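## Task

Arrange the nests so that N1 holds plate C16, N2 holds plate C51 and N3 holds plate C15. Every plate has to lie flat within its nest's locators, turned so its well A1 sits at the nest corner labelled A1. A plate that stays put only because the gripper is holding it does not count. Finish by releasing and moving the gripper away.

## Robot and tools

Robot: a single four-axis plate mover. It has a lift, a shoulder, an elbow and a wrist yaw, and its gripper always stays level; it can turn about its vertical axis but cannot tilt. The commanded point, end_effector_position, is the midpoint between the two rubber pads, about 2 to 3 cm behind the fingertips. The fingers point along the gripper's +x axis and close along its y axis.

Scene: from above, the nests run clockwise in an arc around the robot: N1, N2, OUT, N3. OUT starts empty and can serve as a spare spot while swapping plates. Plates can only be told apart by their ID labels. Well A1 is the plate's cut-off corner, which must go to the nest corner marked A1. Loose objects may occasionally get a small push.

Frames: results give the gripper pose in the scene frame, with the origin on the table top below the arm base, +z up, and +y to the left when facing along +x; position is end_effector_position in metres, orientation is end_effector_quat_wxyz. At long reach the printed position can be somewhat off. Joint positions lists lift (m, 0.000 to 0.550), shoulder (rad, -2.000 to 2.000), elbow (rad, -2.800 to 2.800), wrist yaw (rad, -12.566 to 12.566), then the pad gap in metres. Keep the elbow at least 0.4 rad from 0, or the arm may fold and fault.

A row is one list of 5 numbers, each in [-1, 1], in this order: dx, dy, dz, rz, opening. The first four are an offset, not a pose, given in the gripper's own axes and measured from the gripper pose shown in the most recent result that shows it (before any such result in a scene, and for later calls within the same reply, from where the robot is when the action begins). A value of 1.0 equals 0.6 m for dx, dy, dz and 180 degrees for rz; rz turns from +x toward +y. Every row in an action is counted from that same base pose, not from the row before. Because offsets start from the measured pose, repeating a small offset against something rigid adds no extra push, but against something that yields it goes further. All zeros is not a pause: it drives back to the base pose. Opening is absolute: +1 fully open (0.140 m), -1 closed (pads still 0.066 m apart). Closing fully takes at least about 0.6 s.

execute_actions takes "actions", a list with at most one item, and optional "pictures" (boolean). An empty list just reports the state with pictures. An action is {"rows": [...], "steps": n}: 1 to 15 rows, n from 6 to 15 (default 15), each step 1/30 s, last row repeated if rows run out. A wait is {"steps": n} with n up to 300, counted from the previous result, so your thinking time is part of it. Each action's result arrives 6 steps before its end; those steps then run while you think. Pictures come only with an empty list or "pictures": true.

move takes "target" (one row as above, an offset from the same base) and "speed" (m/s, 0.002 to 0.5, default 0.25; turning up to twice that in rad/s). It drives a straight path lasting 0.5 to 10 s; a longer path is cut at 10 s. It does not avoid obstacles and the arm may lag, drift or overshoot speed, especially when nearly stretched. The opening is sent when the move begins. Its result adds a "move:" line: done, off_target, moving, held or fault, plus limits such as paced (the sent pose was clipped) or held (some steps blocked, after which the arm may move quickly), and the distance from target. Results include pictures.

wait takes "seconds" (0 to 10) and sends nothing new. zoom_image takes "camera" (cam_head_left, cam_head_right, cam_high, cam_low at 672x504, cam_wrist at 616x616) and "region" [x0, y0, x1, y1] in pixels from the top-left, at most 504 by 504. finished_scene takes "scene" (1 to 2), ends that scene for good and returns the next task; replying with no tool call ends everything.

Motion limits: each step the command is clipped to 70 mm and 16 degrees from the measured pose, so a far target needs several actions; after an action the arm goes on only to the last clipped pose. Check the pose and send the rest. A "pose unreachable" line or HELD on a step means the clearance check altered or blocked the command. "Hand target" shows where the controller is heading.

Gripping: grip_measured is the finger opening on the command scale (may be off by about 1 mm all scene). To hold a plate, command roughly 0.04 below grip_measured; less gives a lighter grip. Pads push about 18 N each; a fast close pushes harder.

Avoid: contact torque at a joint's load limit (lift 57 N, shoulder 8.55 N m, elbow 4.27 N m, wrist yaw 1.42 N m, carried weight included) stops the arm 10 s. Holding loads heats motors; MOTOR HOT appears from 85 °C and at 100 °C an OVER-TEMPERATURE FAULT brakes the arm. Lower plates close to the nest before releasing; a drop of a few millimetres is fine, a long fall fails. Never knock anything off the table, avoid fast impacts and hard presses, and keep moves efficient.

Each tool is called after "Call:" by a JSON object that holds its "api" and its "payload".

## Session

I'll start by looking at the scene.

Call:
{"api": "execute_actions", "payload": {"actions": []}}

Scene clock: 0.00 s of 12600.00 s.
end_effector_position=(+0.4443, -0.2832, +0.2392) grip_measured=+0.99 end_effector_quat_wxyz=(+0.936, +0.000, +0.000, +0.352)
Joint positions: [ 0.234 -0.553  1.809 -0.537  0.14 ]
Hand target: +0.444, -0.283, +0.239; +0.936, +0.000, +0.000, +0.352

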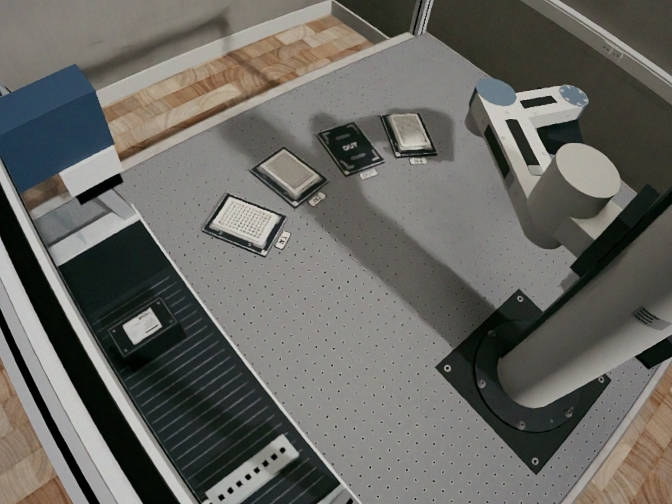

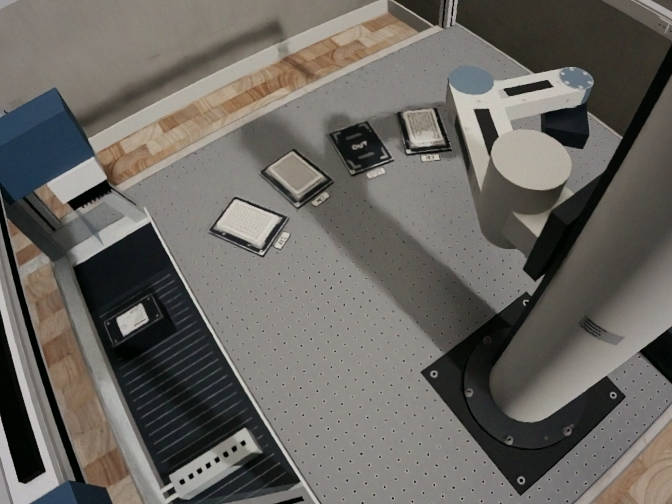

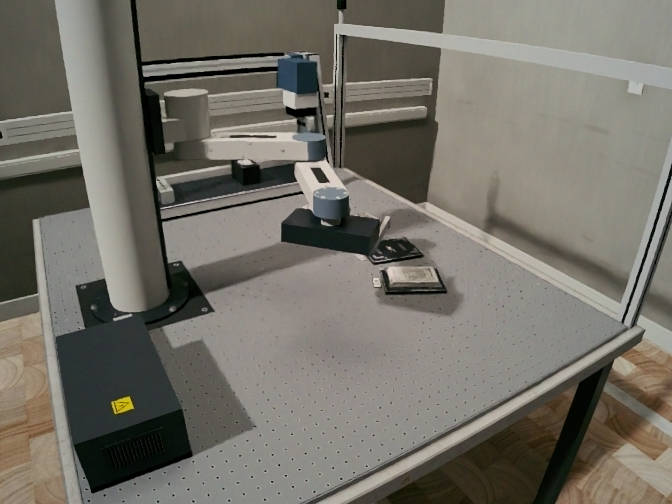

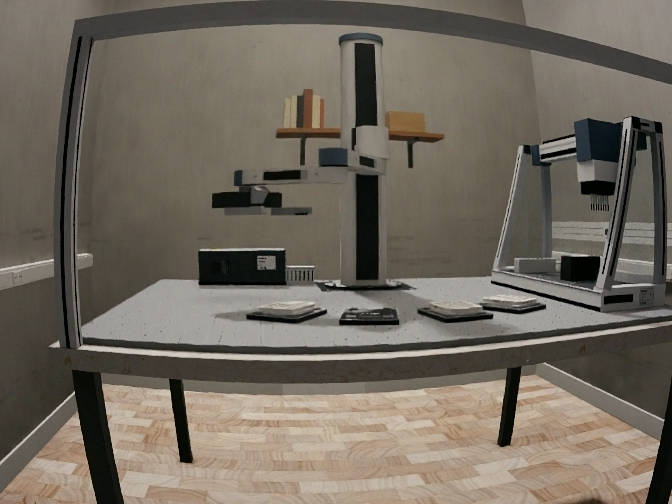

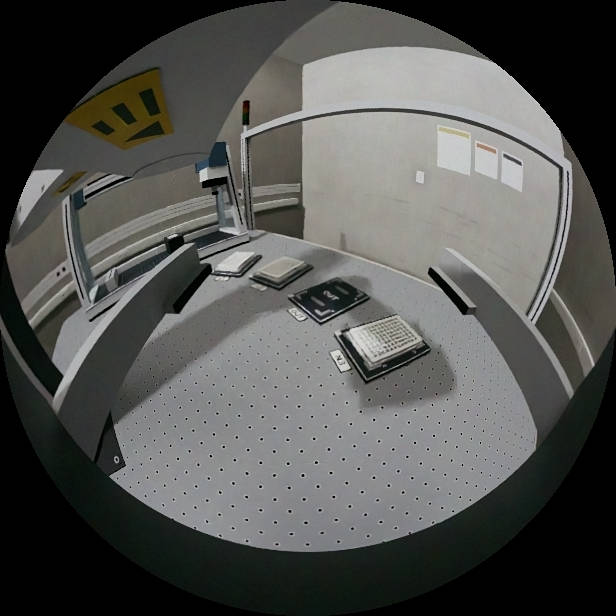

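Call:
{"api": "zoom_image", "payload": {"camera": "cam_head_left", "region": [190, 100, 450, 270]}}

Call:
{"api": "zoom_image", "payload": {"camera": "cam_low", "region": [230, 280, 560, 340]}}

Call:
{"api": "zoom_image", "payload": {"camera": "cam_wrist", "region": [200, 240, 450, 400]}}

Region (190, 100, 450, 270) of cam_head_left's 672x504 image, scaled by 1.938, with more detail than that image has; it fills the top 330 rows of this view, and the rest is white.

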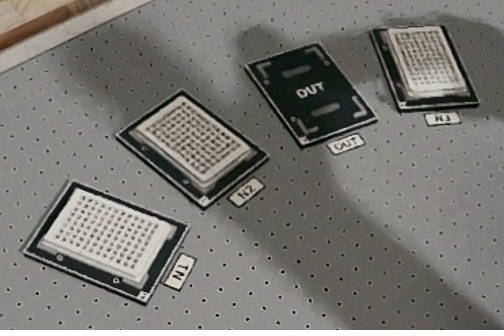

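Region (230, 280, 560, 340) of cam_low's 672x504 image, scaled by 1.527, with more detail than that image has; it fills the top 92 rows of this view, and the rest is white.

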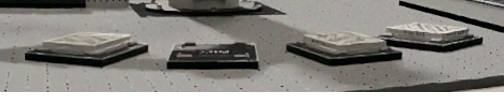

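Region (200, 240, 450, 400) of cam_wrist's 616x616 image, scaled by 2.016, with more detail than that image has; it fills the top 323 rows of this view, and the rest is white.

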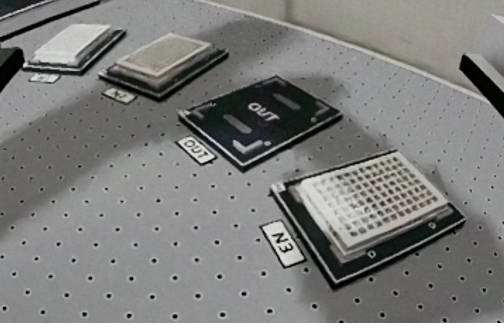

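Call:
{"api": "zoom_image", "payload": {"camera": "cam_wrist", "region": [325, 305, 445, 395]}}

Call:
{"api": "zoom_image", "payload": {"camera": "cam_head_left", "region": [195, 185, 300, 265]}}

Call:
{"api": "zoom_image", "payload": {"camera": "cam_head_left", "region": [245, 140, 335, 215]}}

Call:
{"api": "zoom_image", "payload": {"camera": "cam_head_left", "region": [310, 105, 445, 185]}}

Call:
{"api": "zoom_image", "payload": {"camera": "cam_low", "region": [240, 290, 340, 330]}}

Call:
{"api": "zoom_image", "payload": {"camera": "cam_low", "region": [410, 285, 555, 330]}}

Region (325, 305, 445, 395) of cam_wrist's 616x616 image, scaled by 4.200, with more detail than that image has; it fills the top 378 rows of this view, and the rest is white.

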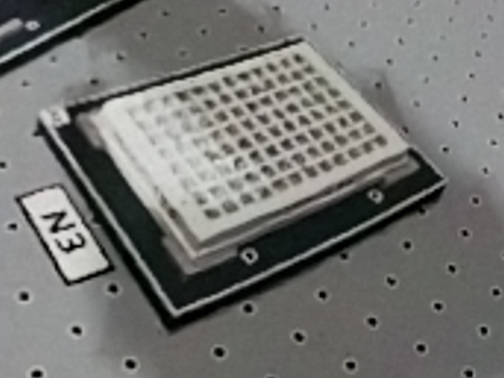

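Region (195, 185, 300, 265) of cam_head_left's 672x504 image, scaled by 4.800, with more detail than that image has; it fills the top 384 rows of this view, and the rest is white.

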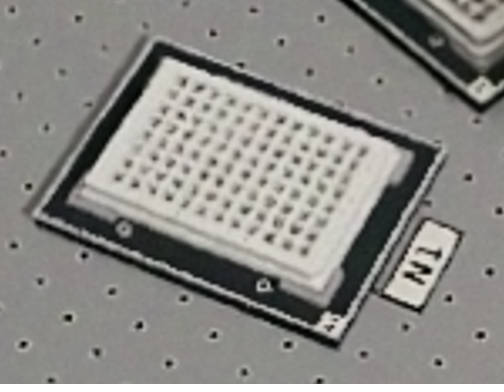

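Region (245, 140, 335, 215) of cam_head_left's 672x504 image, scaled by 5.600, with more detail than that image has.

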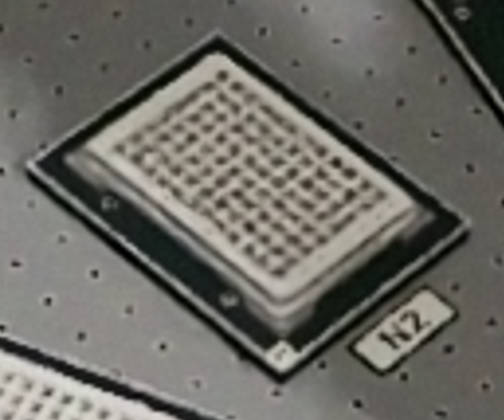

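Region (310, 105, 445, 185) of cam_head_left's 672x504 image, scaled by 3.733, with more detail than that image has; it fills the top 299 rows of this view, and the rest is white.

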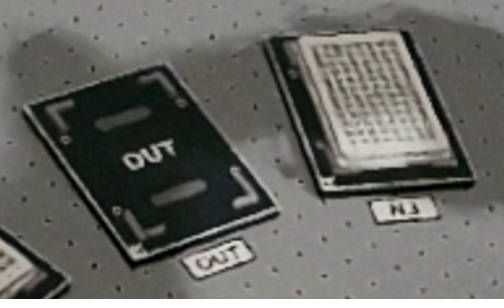

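Region (240, 290, 340, 330) of cam_low's 672x504 image, scaled by 5.040, with more detail than that image has; it fills the top 202 rows of this view, and the rest is white.

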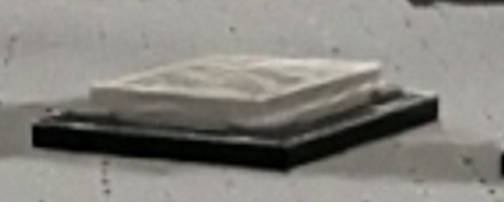

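Region (410, 285, 555, 330) of cam_low's 672x504 image, scaled by 3.476, with more detail than that image has; it fills the top 156 rows of this view, and the rest is white.

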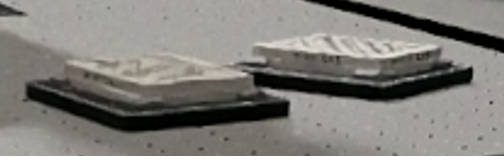

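Call:
{"api": "zoom_image", "payload": {"camera": "cam_low", "region": [475, 290, 550, 320]}}

Call:
{"api": "zoom_image", "payload": {"camera": "cam_low", "region": [415, 295, 495, 327]}}

Call:
{"api": "zoom_image", "payload": {"camera": "cam_high", "region": [360, 230, 460, 305]}}

Call:
{"api": "zoom_image", "payload": {"camera": "cam_head_right", "region": [390, 100, 460, 170]}}

Region (475, 290, 550, 320) of cam_low's 672x504 image, scaled by 6.720, with more detail than that image has; it fills the top 202 rows of this view, and the rest is white.

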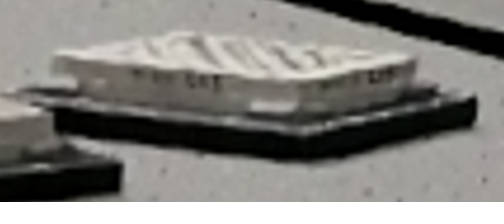

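Region (415, 295, 495, 327) of cam_low's 672x504 image, scaled by 6.300, with more detail than that image has; it fills the top 202 rows of this view, and the rest is white.

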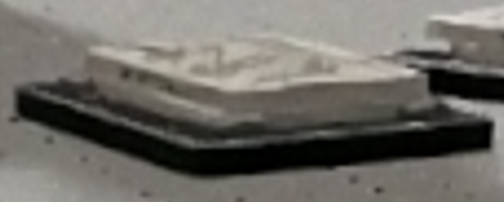

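Region (360, 230, 460, 305) of cam_high's 672x504 image, scaled by 5.040, with more detail than that image has; it fills the top 378 rows of this view, and the rest is white.

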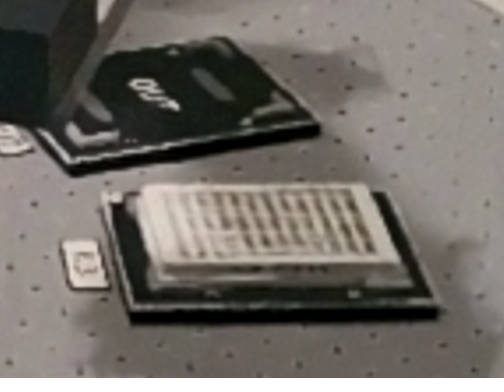

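Region (390, 100, 460, 170) of cam_head_right's 672x504 image, scaled by 7.200, with more detail than that image has.

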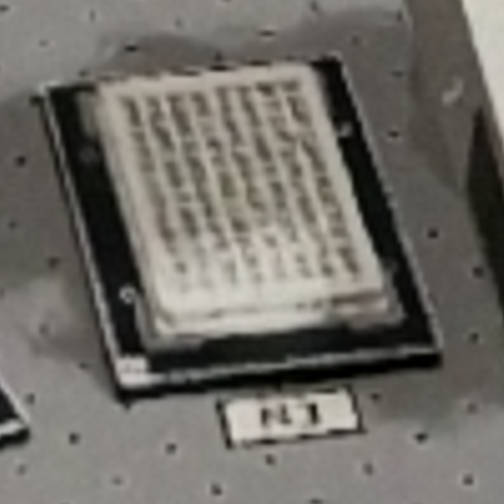

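Call:
{"api": "zoom_image", "payload": {"camera": "cam_head_left", "region": [190, 100, 630, 490]}}

Region (190, 100, 630, 490) of cam_head_left's 672x504 image, scaled by 1.145, with more detail than that image has; it fills the top 447 rows of this view, and the rest is white.

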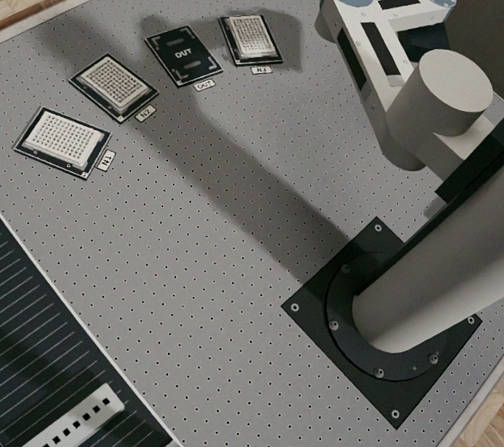

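Call:
{"api": "move", "payload": {"target": [0.0, 0.0, -0.25, -0.12, 1.0], "speed": 0.3}}

Scene clock: 5.33 s of 12600.00 s.
end_effector_position=(+0.4443, -0.2832, +0.0892) grip_measured=+0.99 end_effector_quat_wxyz=(+0.985, +0.000, +0.000, +0.170)
Joint positions: [ 0.084 -0.442  1.51  -0.726  0.14 ]
Hand target: +0.444, -0.283, +0.089; +0.985, +0.000, +0.000, +0.170
Off the commanded pose: 0.000 m, 0 deg.
Kept back: nothing.
After step 90, 1.27 s passed at rest.
move: done

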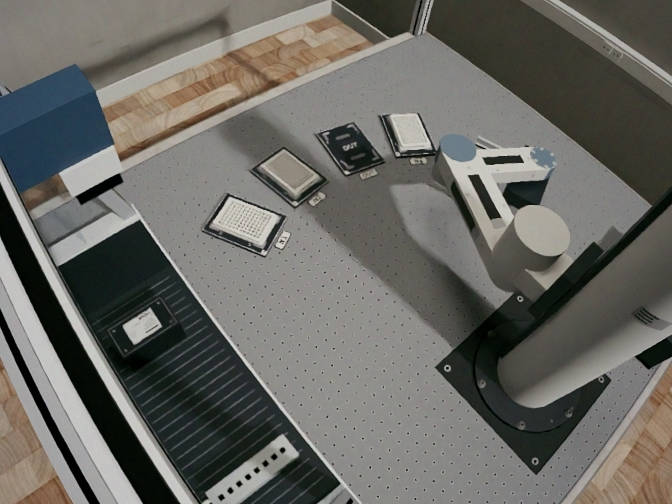

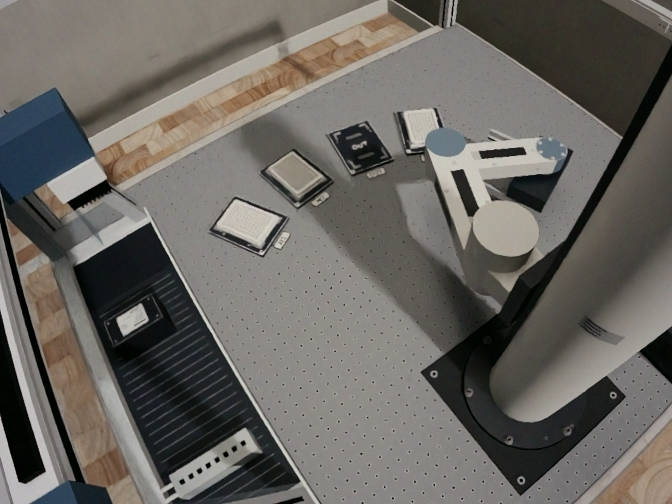

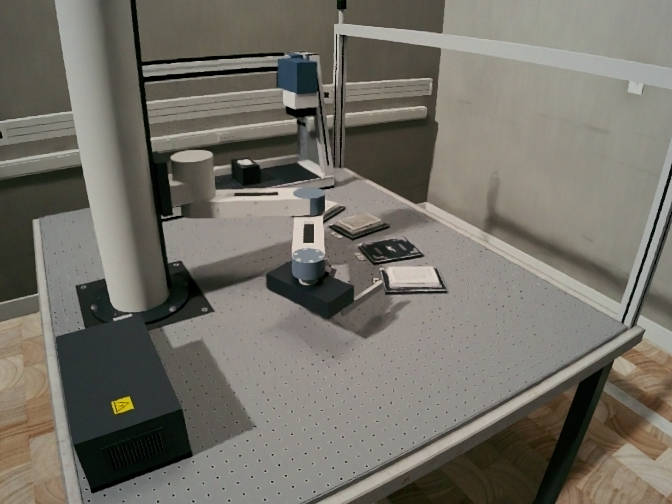

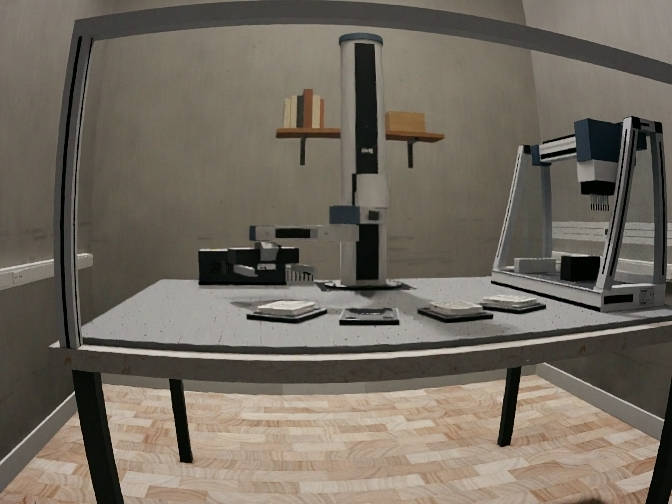

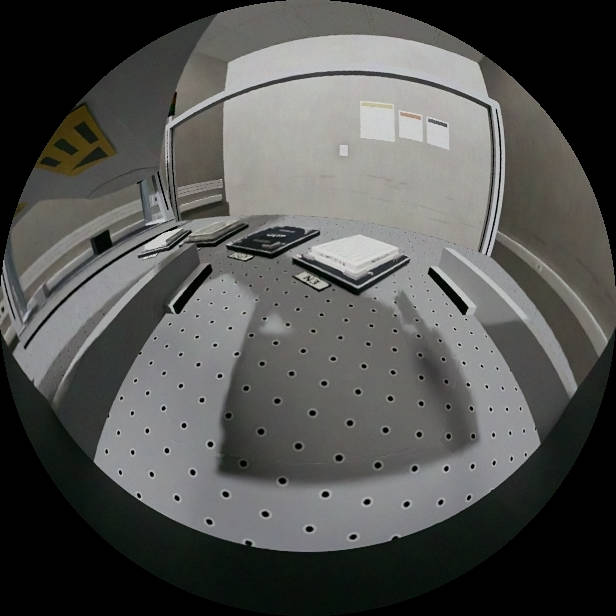

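Call:
{"api": "zoom_image", "payload": {"camera": "cam_wrist", "region": [285, 225, 420, 300]}}

Call:
{"api": "zoom_image", "payload": {"camera": "cam_wrist", "region": [130, 210, 265, 270]}}

Region (285, 225, 420, 300) of cam_wrist's 616x616 image, scaled by 3.733, with more detail than that image has.

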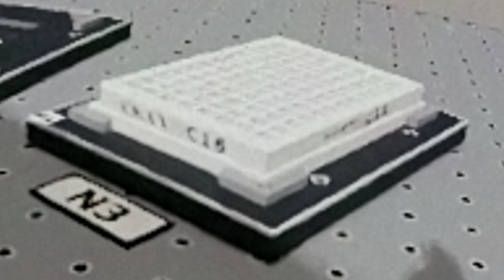

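Region (130, 210, 265, 270) of cam_wrist's 616x616 image, scaled by 3.733, with more detail than that image has.

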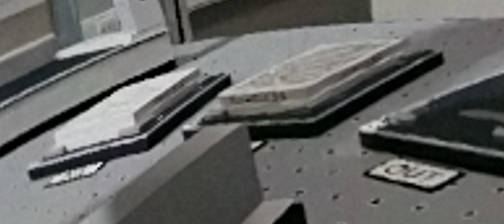

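Call:
{"api": "zoom_image", "payload": {"camera": "cam_head_left", "region": [300, 150, 520, 400]}}

Region (300, 150, 520, 400) of cam_head_left's 672x504 image, scaled by 2.016, with more detail than that image has; it fills the left 444 columns of this view, and the rest is white.

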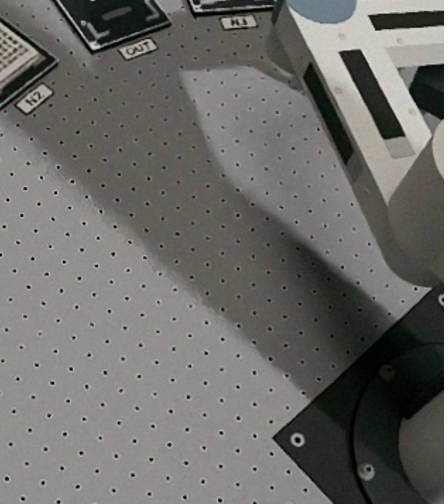

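Call:
{"api": "move", "payload": {"target": [0.19, 0.0615, -0.032, -0.2756, 1.0], "speed": 0.4}}

Scene clock: 9.73 s of 12600.00 s.
end_effector_position=(+0.5395, -0.2100, +0.0700) grip_measured=+0.99 end_effector_quat_wxyz=(+0.966, +0.000, +0.000, -0.259)
Joint positions: [ 0.065  0.362  1.131 -2.016  0.14 ]
Hand target: +0.539, -0.210, +0.070; +0.966, +0.000, +0.000, -0.259
Off the commanded pose: 0.000 m, 0 deg.
Kept back: nothing.
move: done

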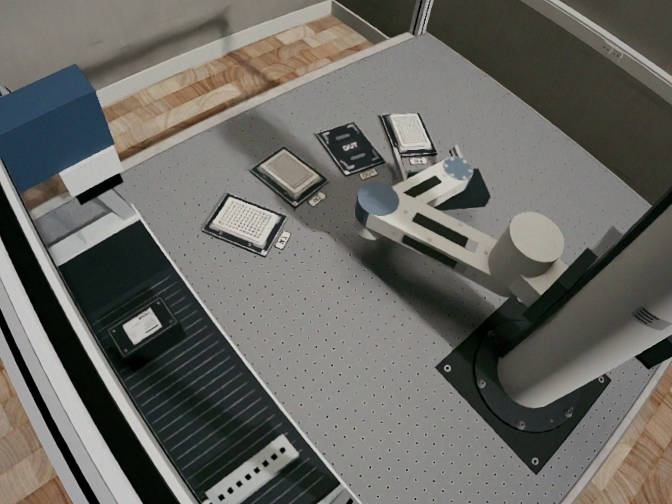

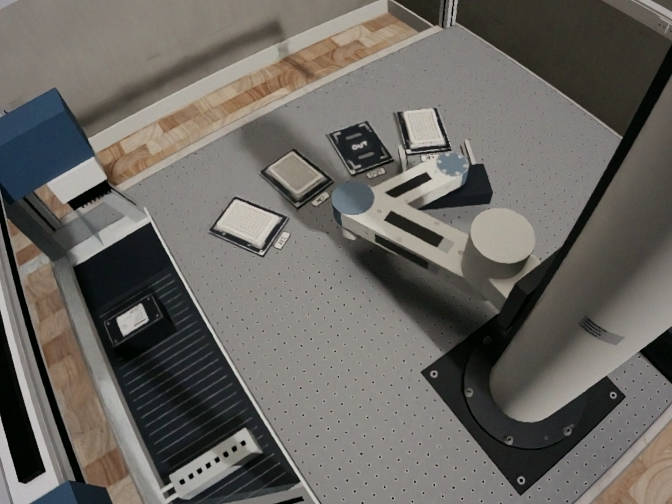

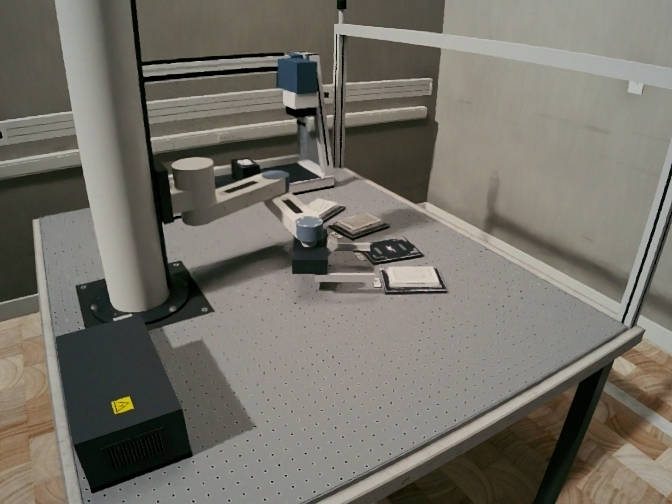

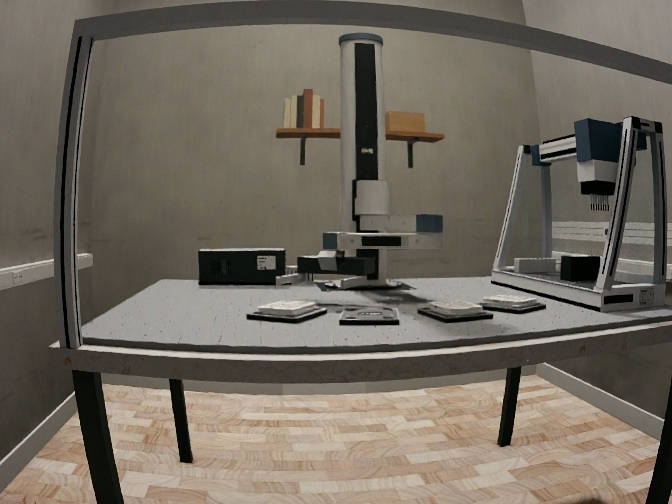

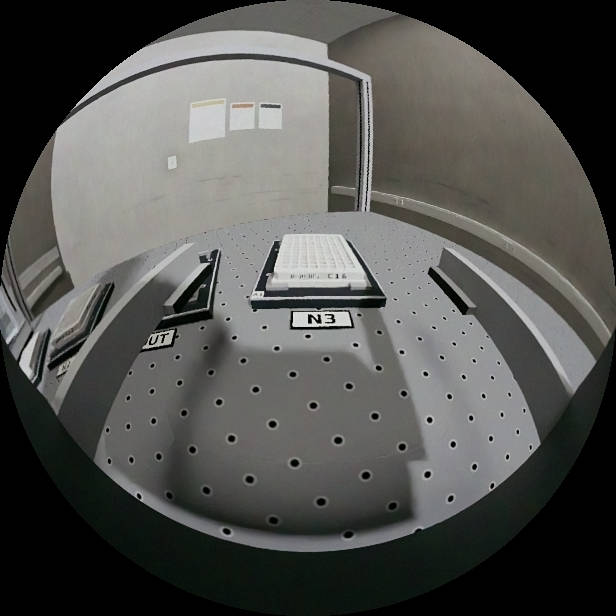

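Call:
{"api": "zoom_image", "payload": {"camera": "cam_wrist", "region": [235, 220, 405, 340]}}

Call:
{"api": "zoom_image", "payload": {"camera": "cam_high", "region": [270, 200, 470, 310]}}

Region (235, 220, 405, 340) of cam_wrist's 616x616 image, scaled by 2.965, with more detail than that image has; it fills the top 356 rows of this view, and the rest is white.

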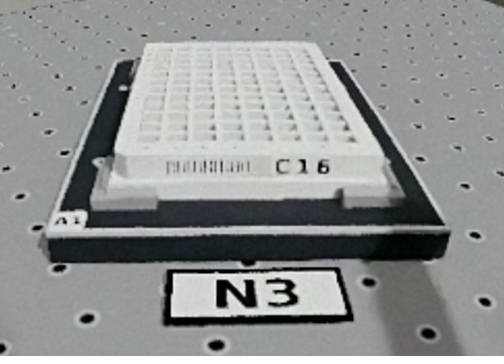

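Region (270, 200, 470, 310) of cam_high's 672x504 image, scaled by 2.520, with more detail than that image has; it fills the top 277 rows of this view, and the rest is white.

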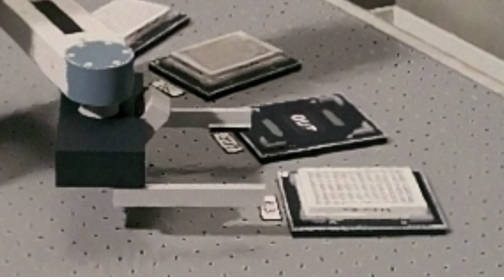

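Call:
{"api": "move", "payload": {"target": [-0.268, 0.75, 0.0, 0.3333, 1.0], "speed": 0.5}}

Scene clock: 13.03 s of 12600.00 s.
end_effector_position=(+0.6249, +0.2606, +0.0700) grip_measured=+0.99 end_effector_quat_wxyz=(+0.966, +0.000, +0.000, +0.259)
Joint positions: [ 0.065  1.207  1.633 -2.316  0.14 ]
Hand target: +0.625, +0.260, +0.070; +0.966, +0.000, +0.000, +0.259
Off the commanded pose: 0.000 m, 0 deg.
Kept back: nothing.
move: done; limits=paced

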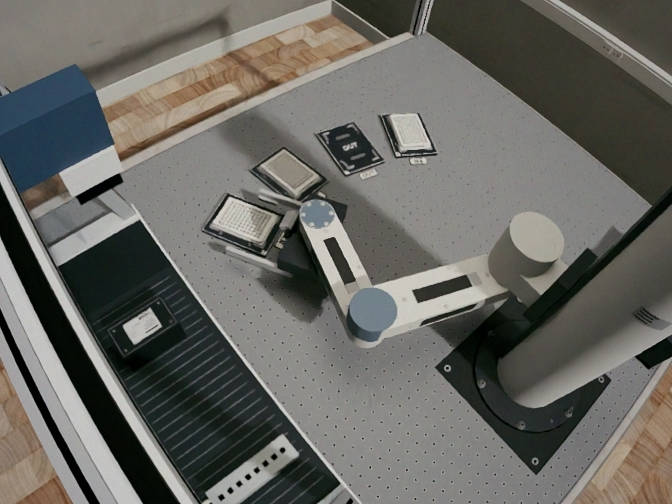

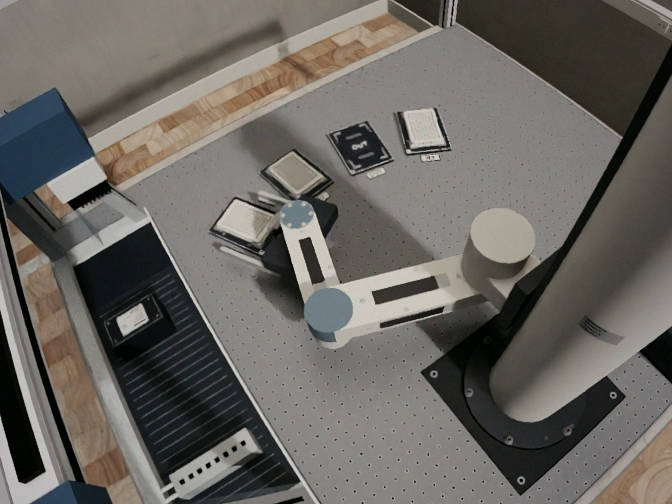

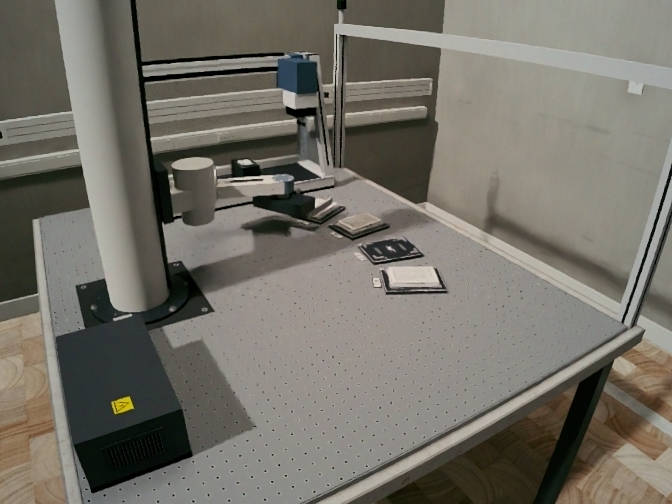

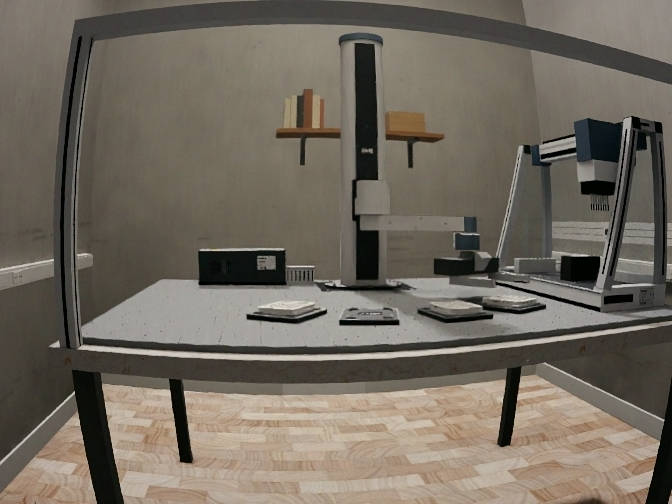

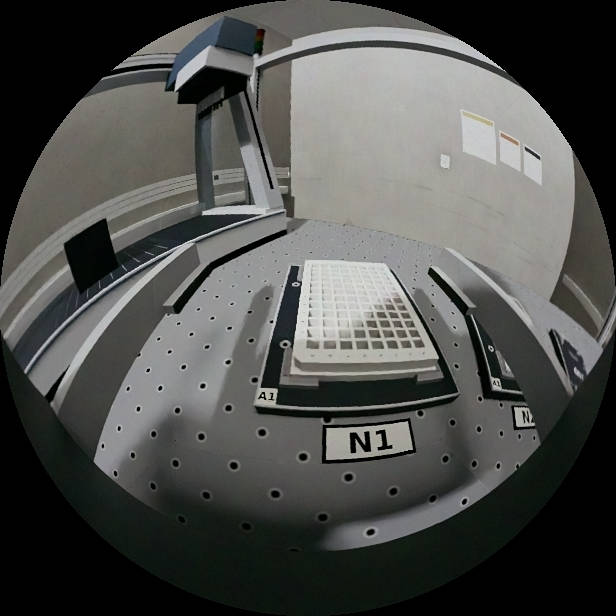

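Call:
{"api": "zoom_image", "payload": {"camera": "cam_wrist", "region": [240, 245, 480, 430]}}

Region (240, 245, 480, 430) of cam_wrist's 616x616 image, scaled by 2.100, with more detail than that image has; it fills the top 388 rows of this view, and the rest is white.

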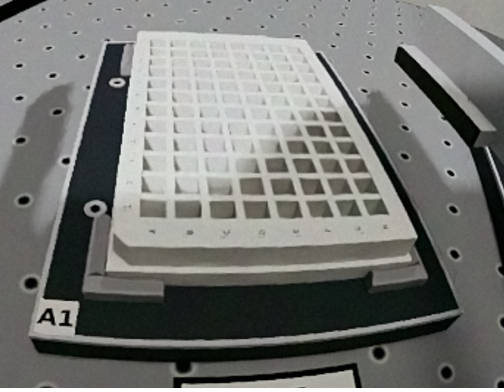

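Call:
{"api": "move", "payload": {"target": [0.049, -0.0492, -0.0417, -0.0167, 0.0], "speed": 0.25}}

Scene clock: 14.83 s of 12600.00 s.
end_effector_position=(+0.6651, +0.2496, +0.0449) grip_measured=+0.00 end_effector_quat_wxyz=(+0.972, +0.000, +0.000, +0.234)
Joint positions: [ 0.04   1.075  1.812 -2.416  0.103]
Hand target: +0.665, +0.250, +0.045; +0.972, +0.000, +0.000, +0.234
Off the commanded pose: 0.000 m, 0 deg.
Kept back: nothing.
move: done

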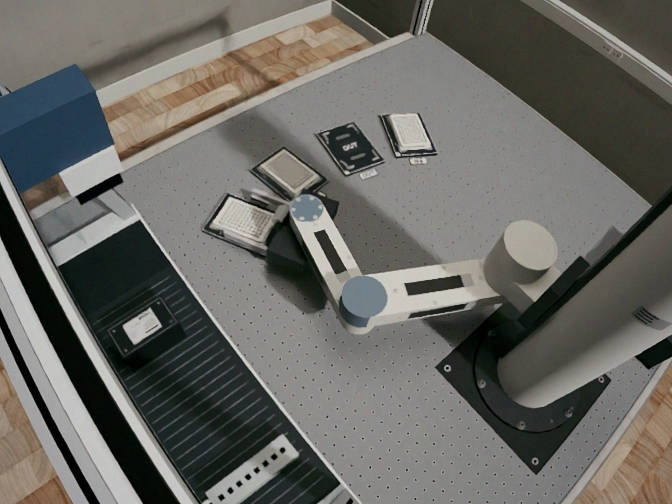

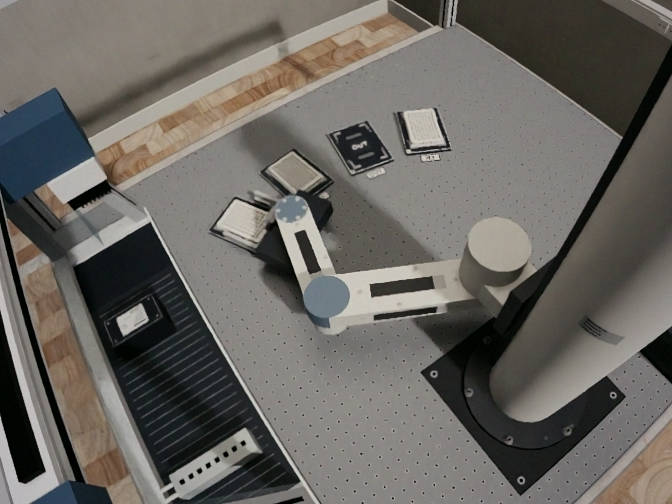

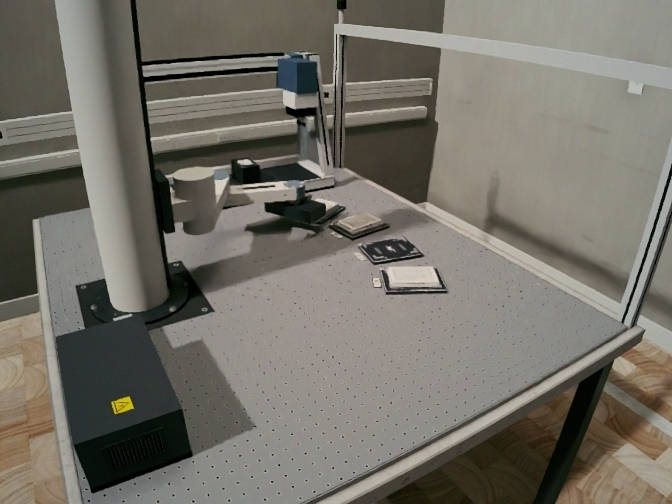

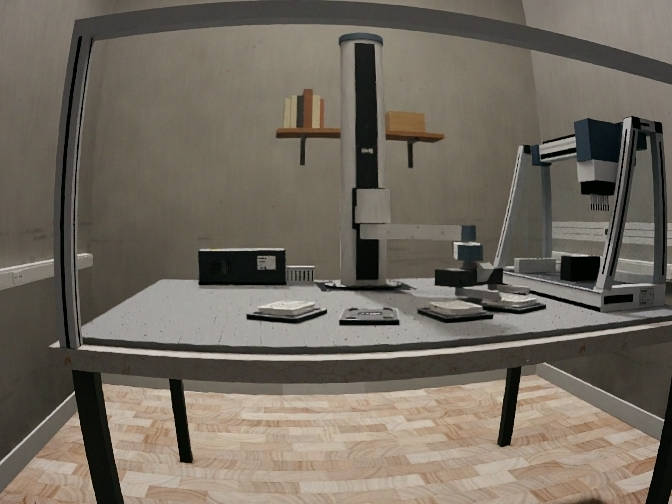

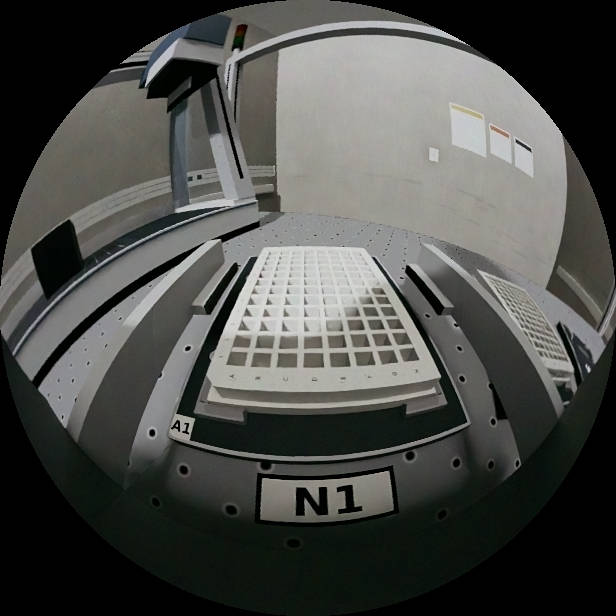

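Call:
{"api": "zoom_image", "payload": {"camera": "cam_wrist", "region": [150, 230, 490, 470]}}

Call:
{"api": "zoom_image", "payload": {"camera": "cam_head_left", "region": [195, 175, 315, 275]}}

Call:
{"api": "zoom_image", "payload": {"camera": "cam_low", "region": [420, 255, 560, 325]}}

Region (150, 230, 490, 470) of cam_wrist's 616x616 image, scaled by 1.482, with more detail than that image has; it fills the top 356 rows of this view, and the rest is white.

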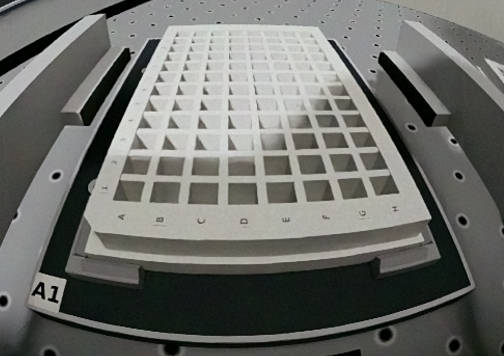

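Region (195, 175, 315, 275) of cam_head_left's 672x504 image, scaled by 4.200, with more detail than that image has.

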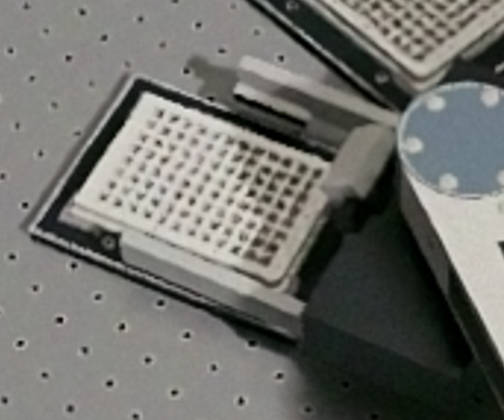

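Region (420, 255, 560, 325) of cam_low's 672x504 image, scaled by 3.600, with more detail than that image has.

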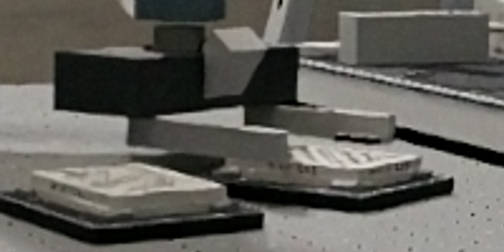

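Call:
{"api": "move", "payload": {"target": [0.0333, 0.005, -0.025, 0.0183, 0.0], "speed": 0.1}}

Scene clock: 17.30 s of 12600.00 s.
end_effector_position=(+0.6816, +0.2613, +0.0299) grip_measured=+0.00 end_effector_quat_wxyz=(+0.965, +0.000, +0.000, +0.262)
Joint positions: [ 0.025  1.005  1.945 -2.421  0.103]
Hand target: +0.682, +0.261, +0.030; +0.965, +0.000, +0.000, +0.261
Off the commanded pose: 0.000 m, 0 deg.
Kept back: nothing.
move: done

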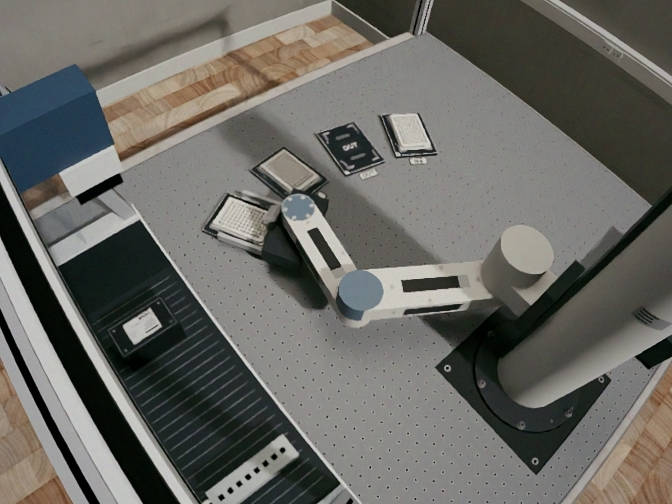

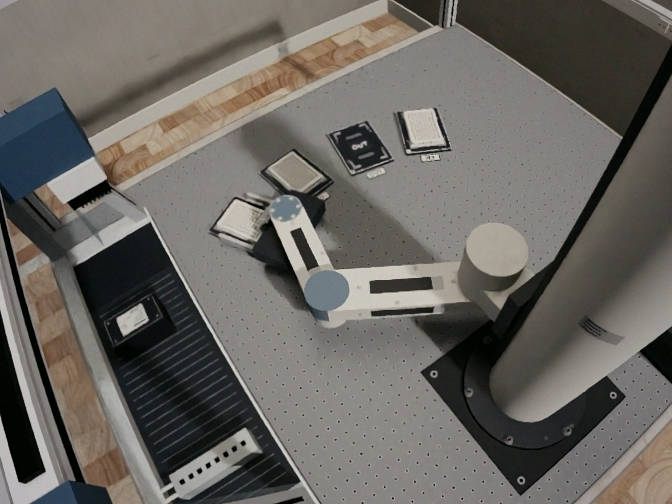

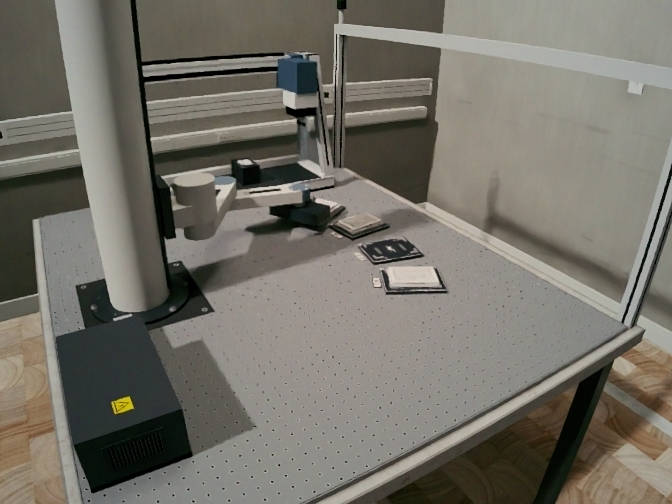

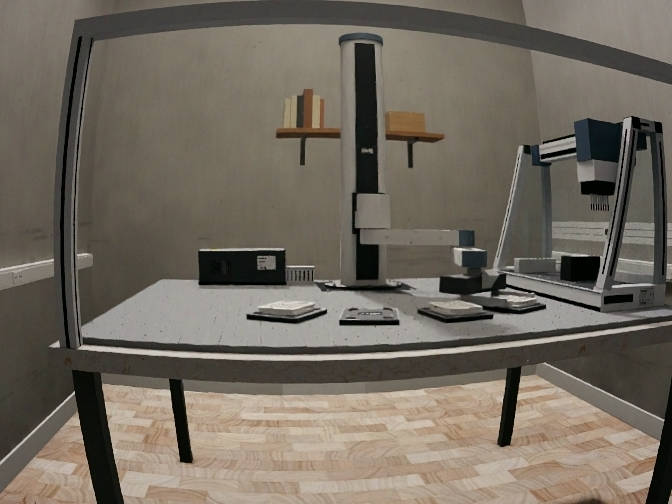

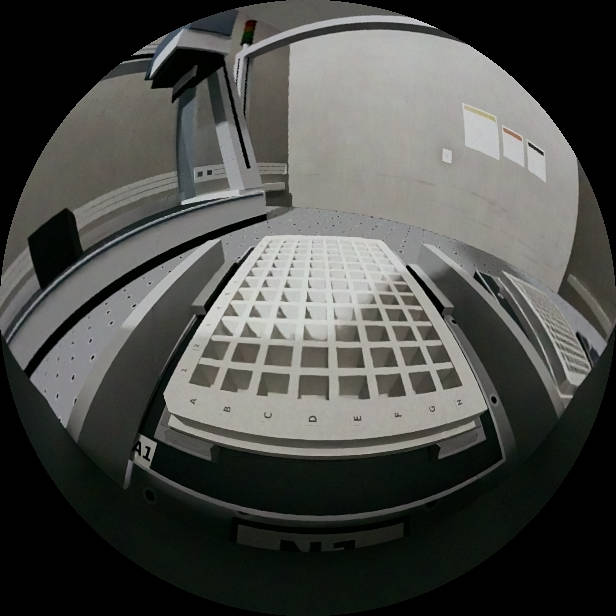

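Call:
{"api": "zoom_image", "payload": {"camera": "cam_wrist", "region": [160, 225, 490, 345]}}

Call:
{"api": "zoom_image", "payload": {"camera": "cam_low", "region": [430, 265, 560, 325]}}

Call:
{"api": "zoom_image", "payload": {"camera": "cam_head_left", "region": [195, 180, 295, 265]}}

Region (160, 225, 490, 345) of cam_wrist's 616x616 image, scaled by 1.527, with more detail than that image has; it fills the top 183 rows of this view, and the rest is white.

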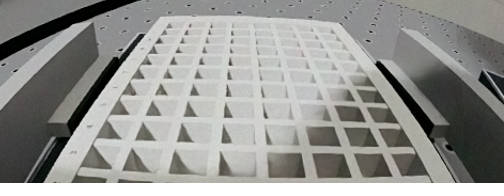

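Region (430, 265, 560, 325) of cam_low's 672x504 image, scaled by 3.877, with more detail than that image has; it fills the top 233 rows of this view, and the rest is white.

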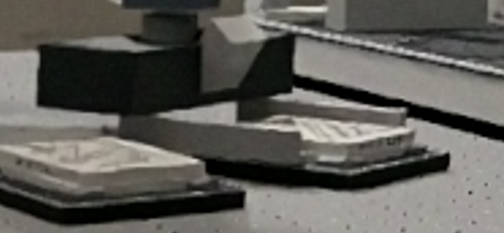

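Region (195, 180, 295, 265) of cam_head_left's 672x504 image, scaled by 5.040, with more detail than that image has; it fills the top 428 rows of this view, and the rest is white.

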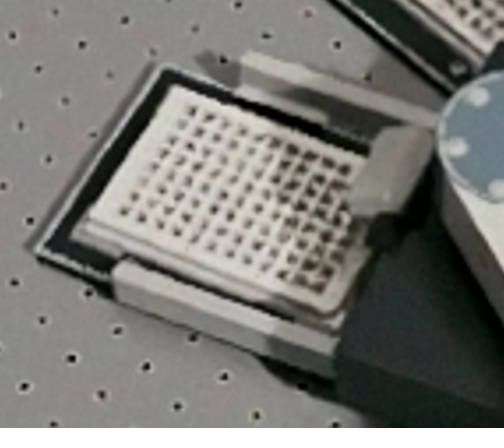

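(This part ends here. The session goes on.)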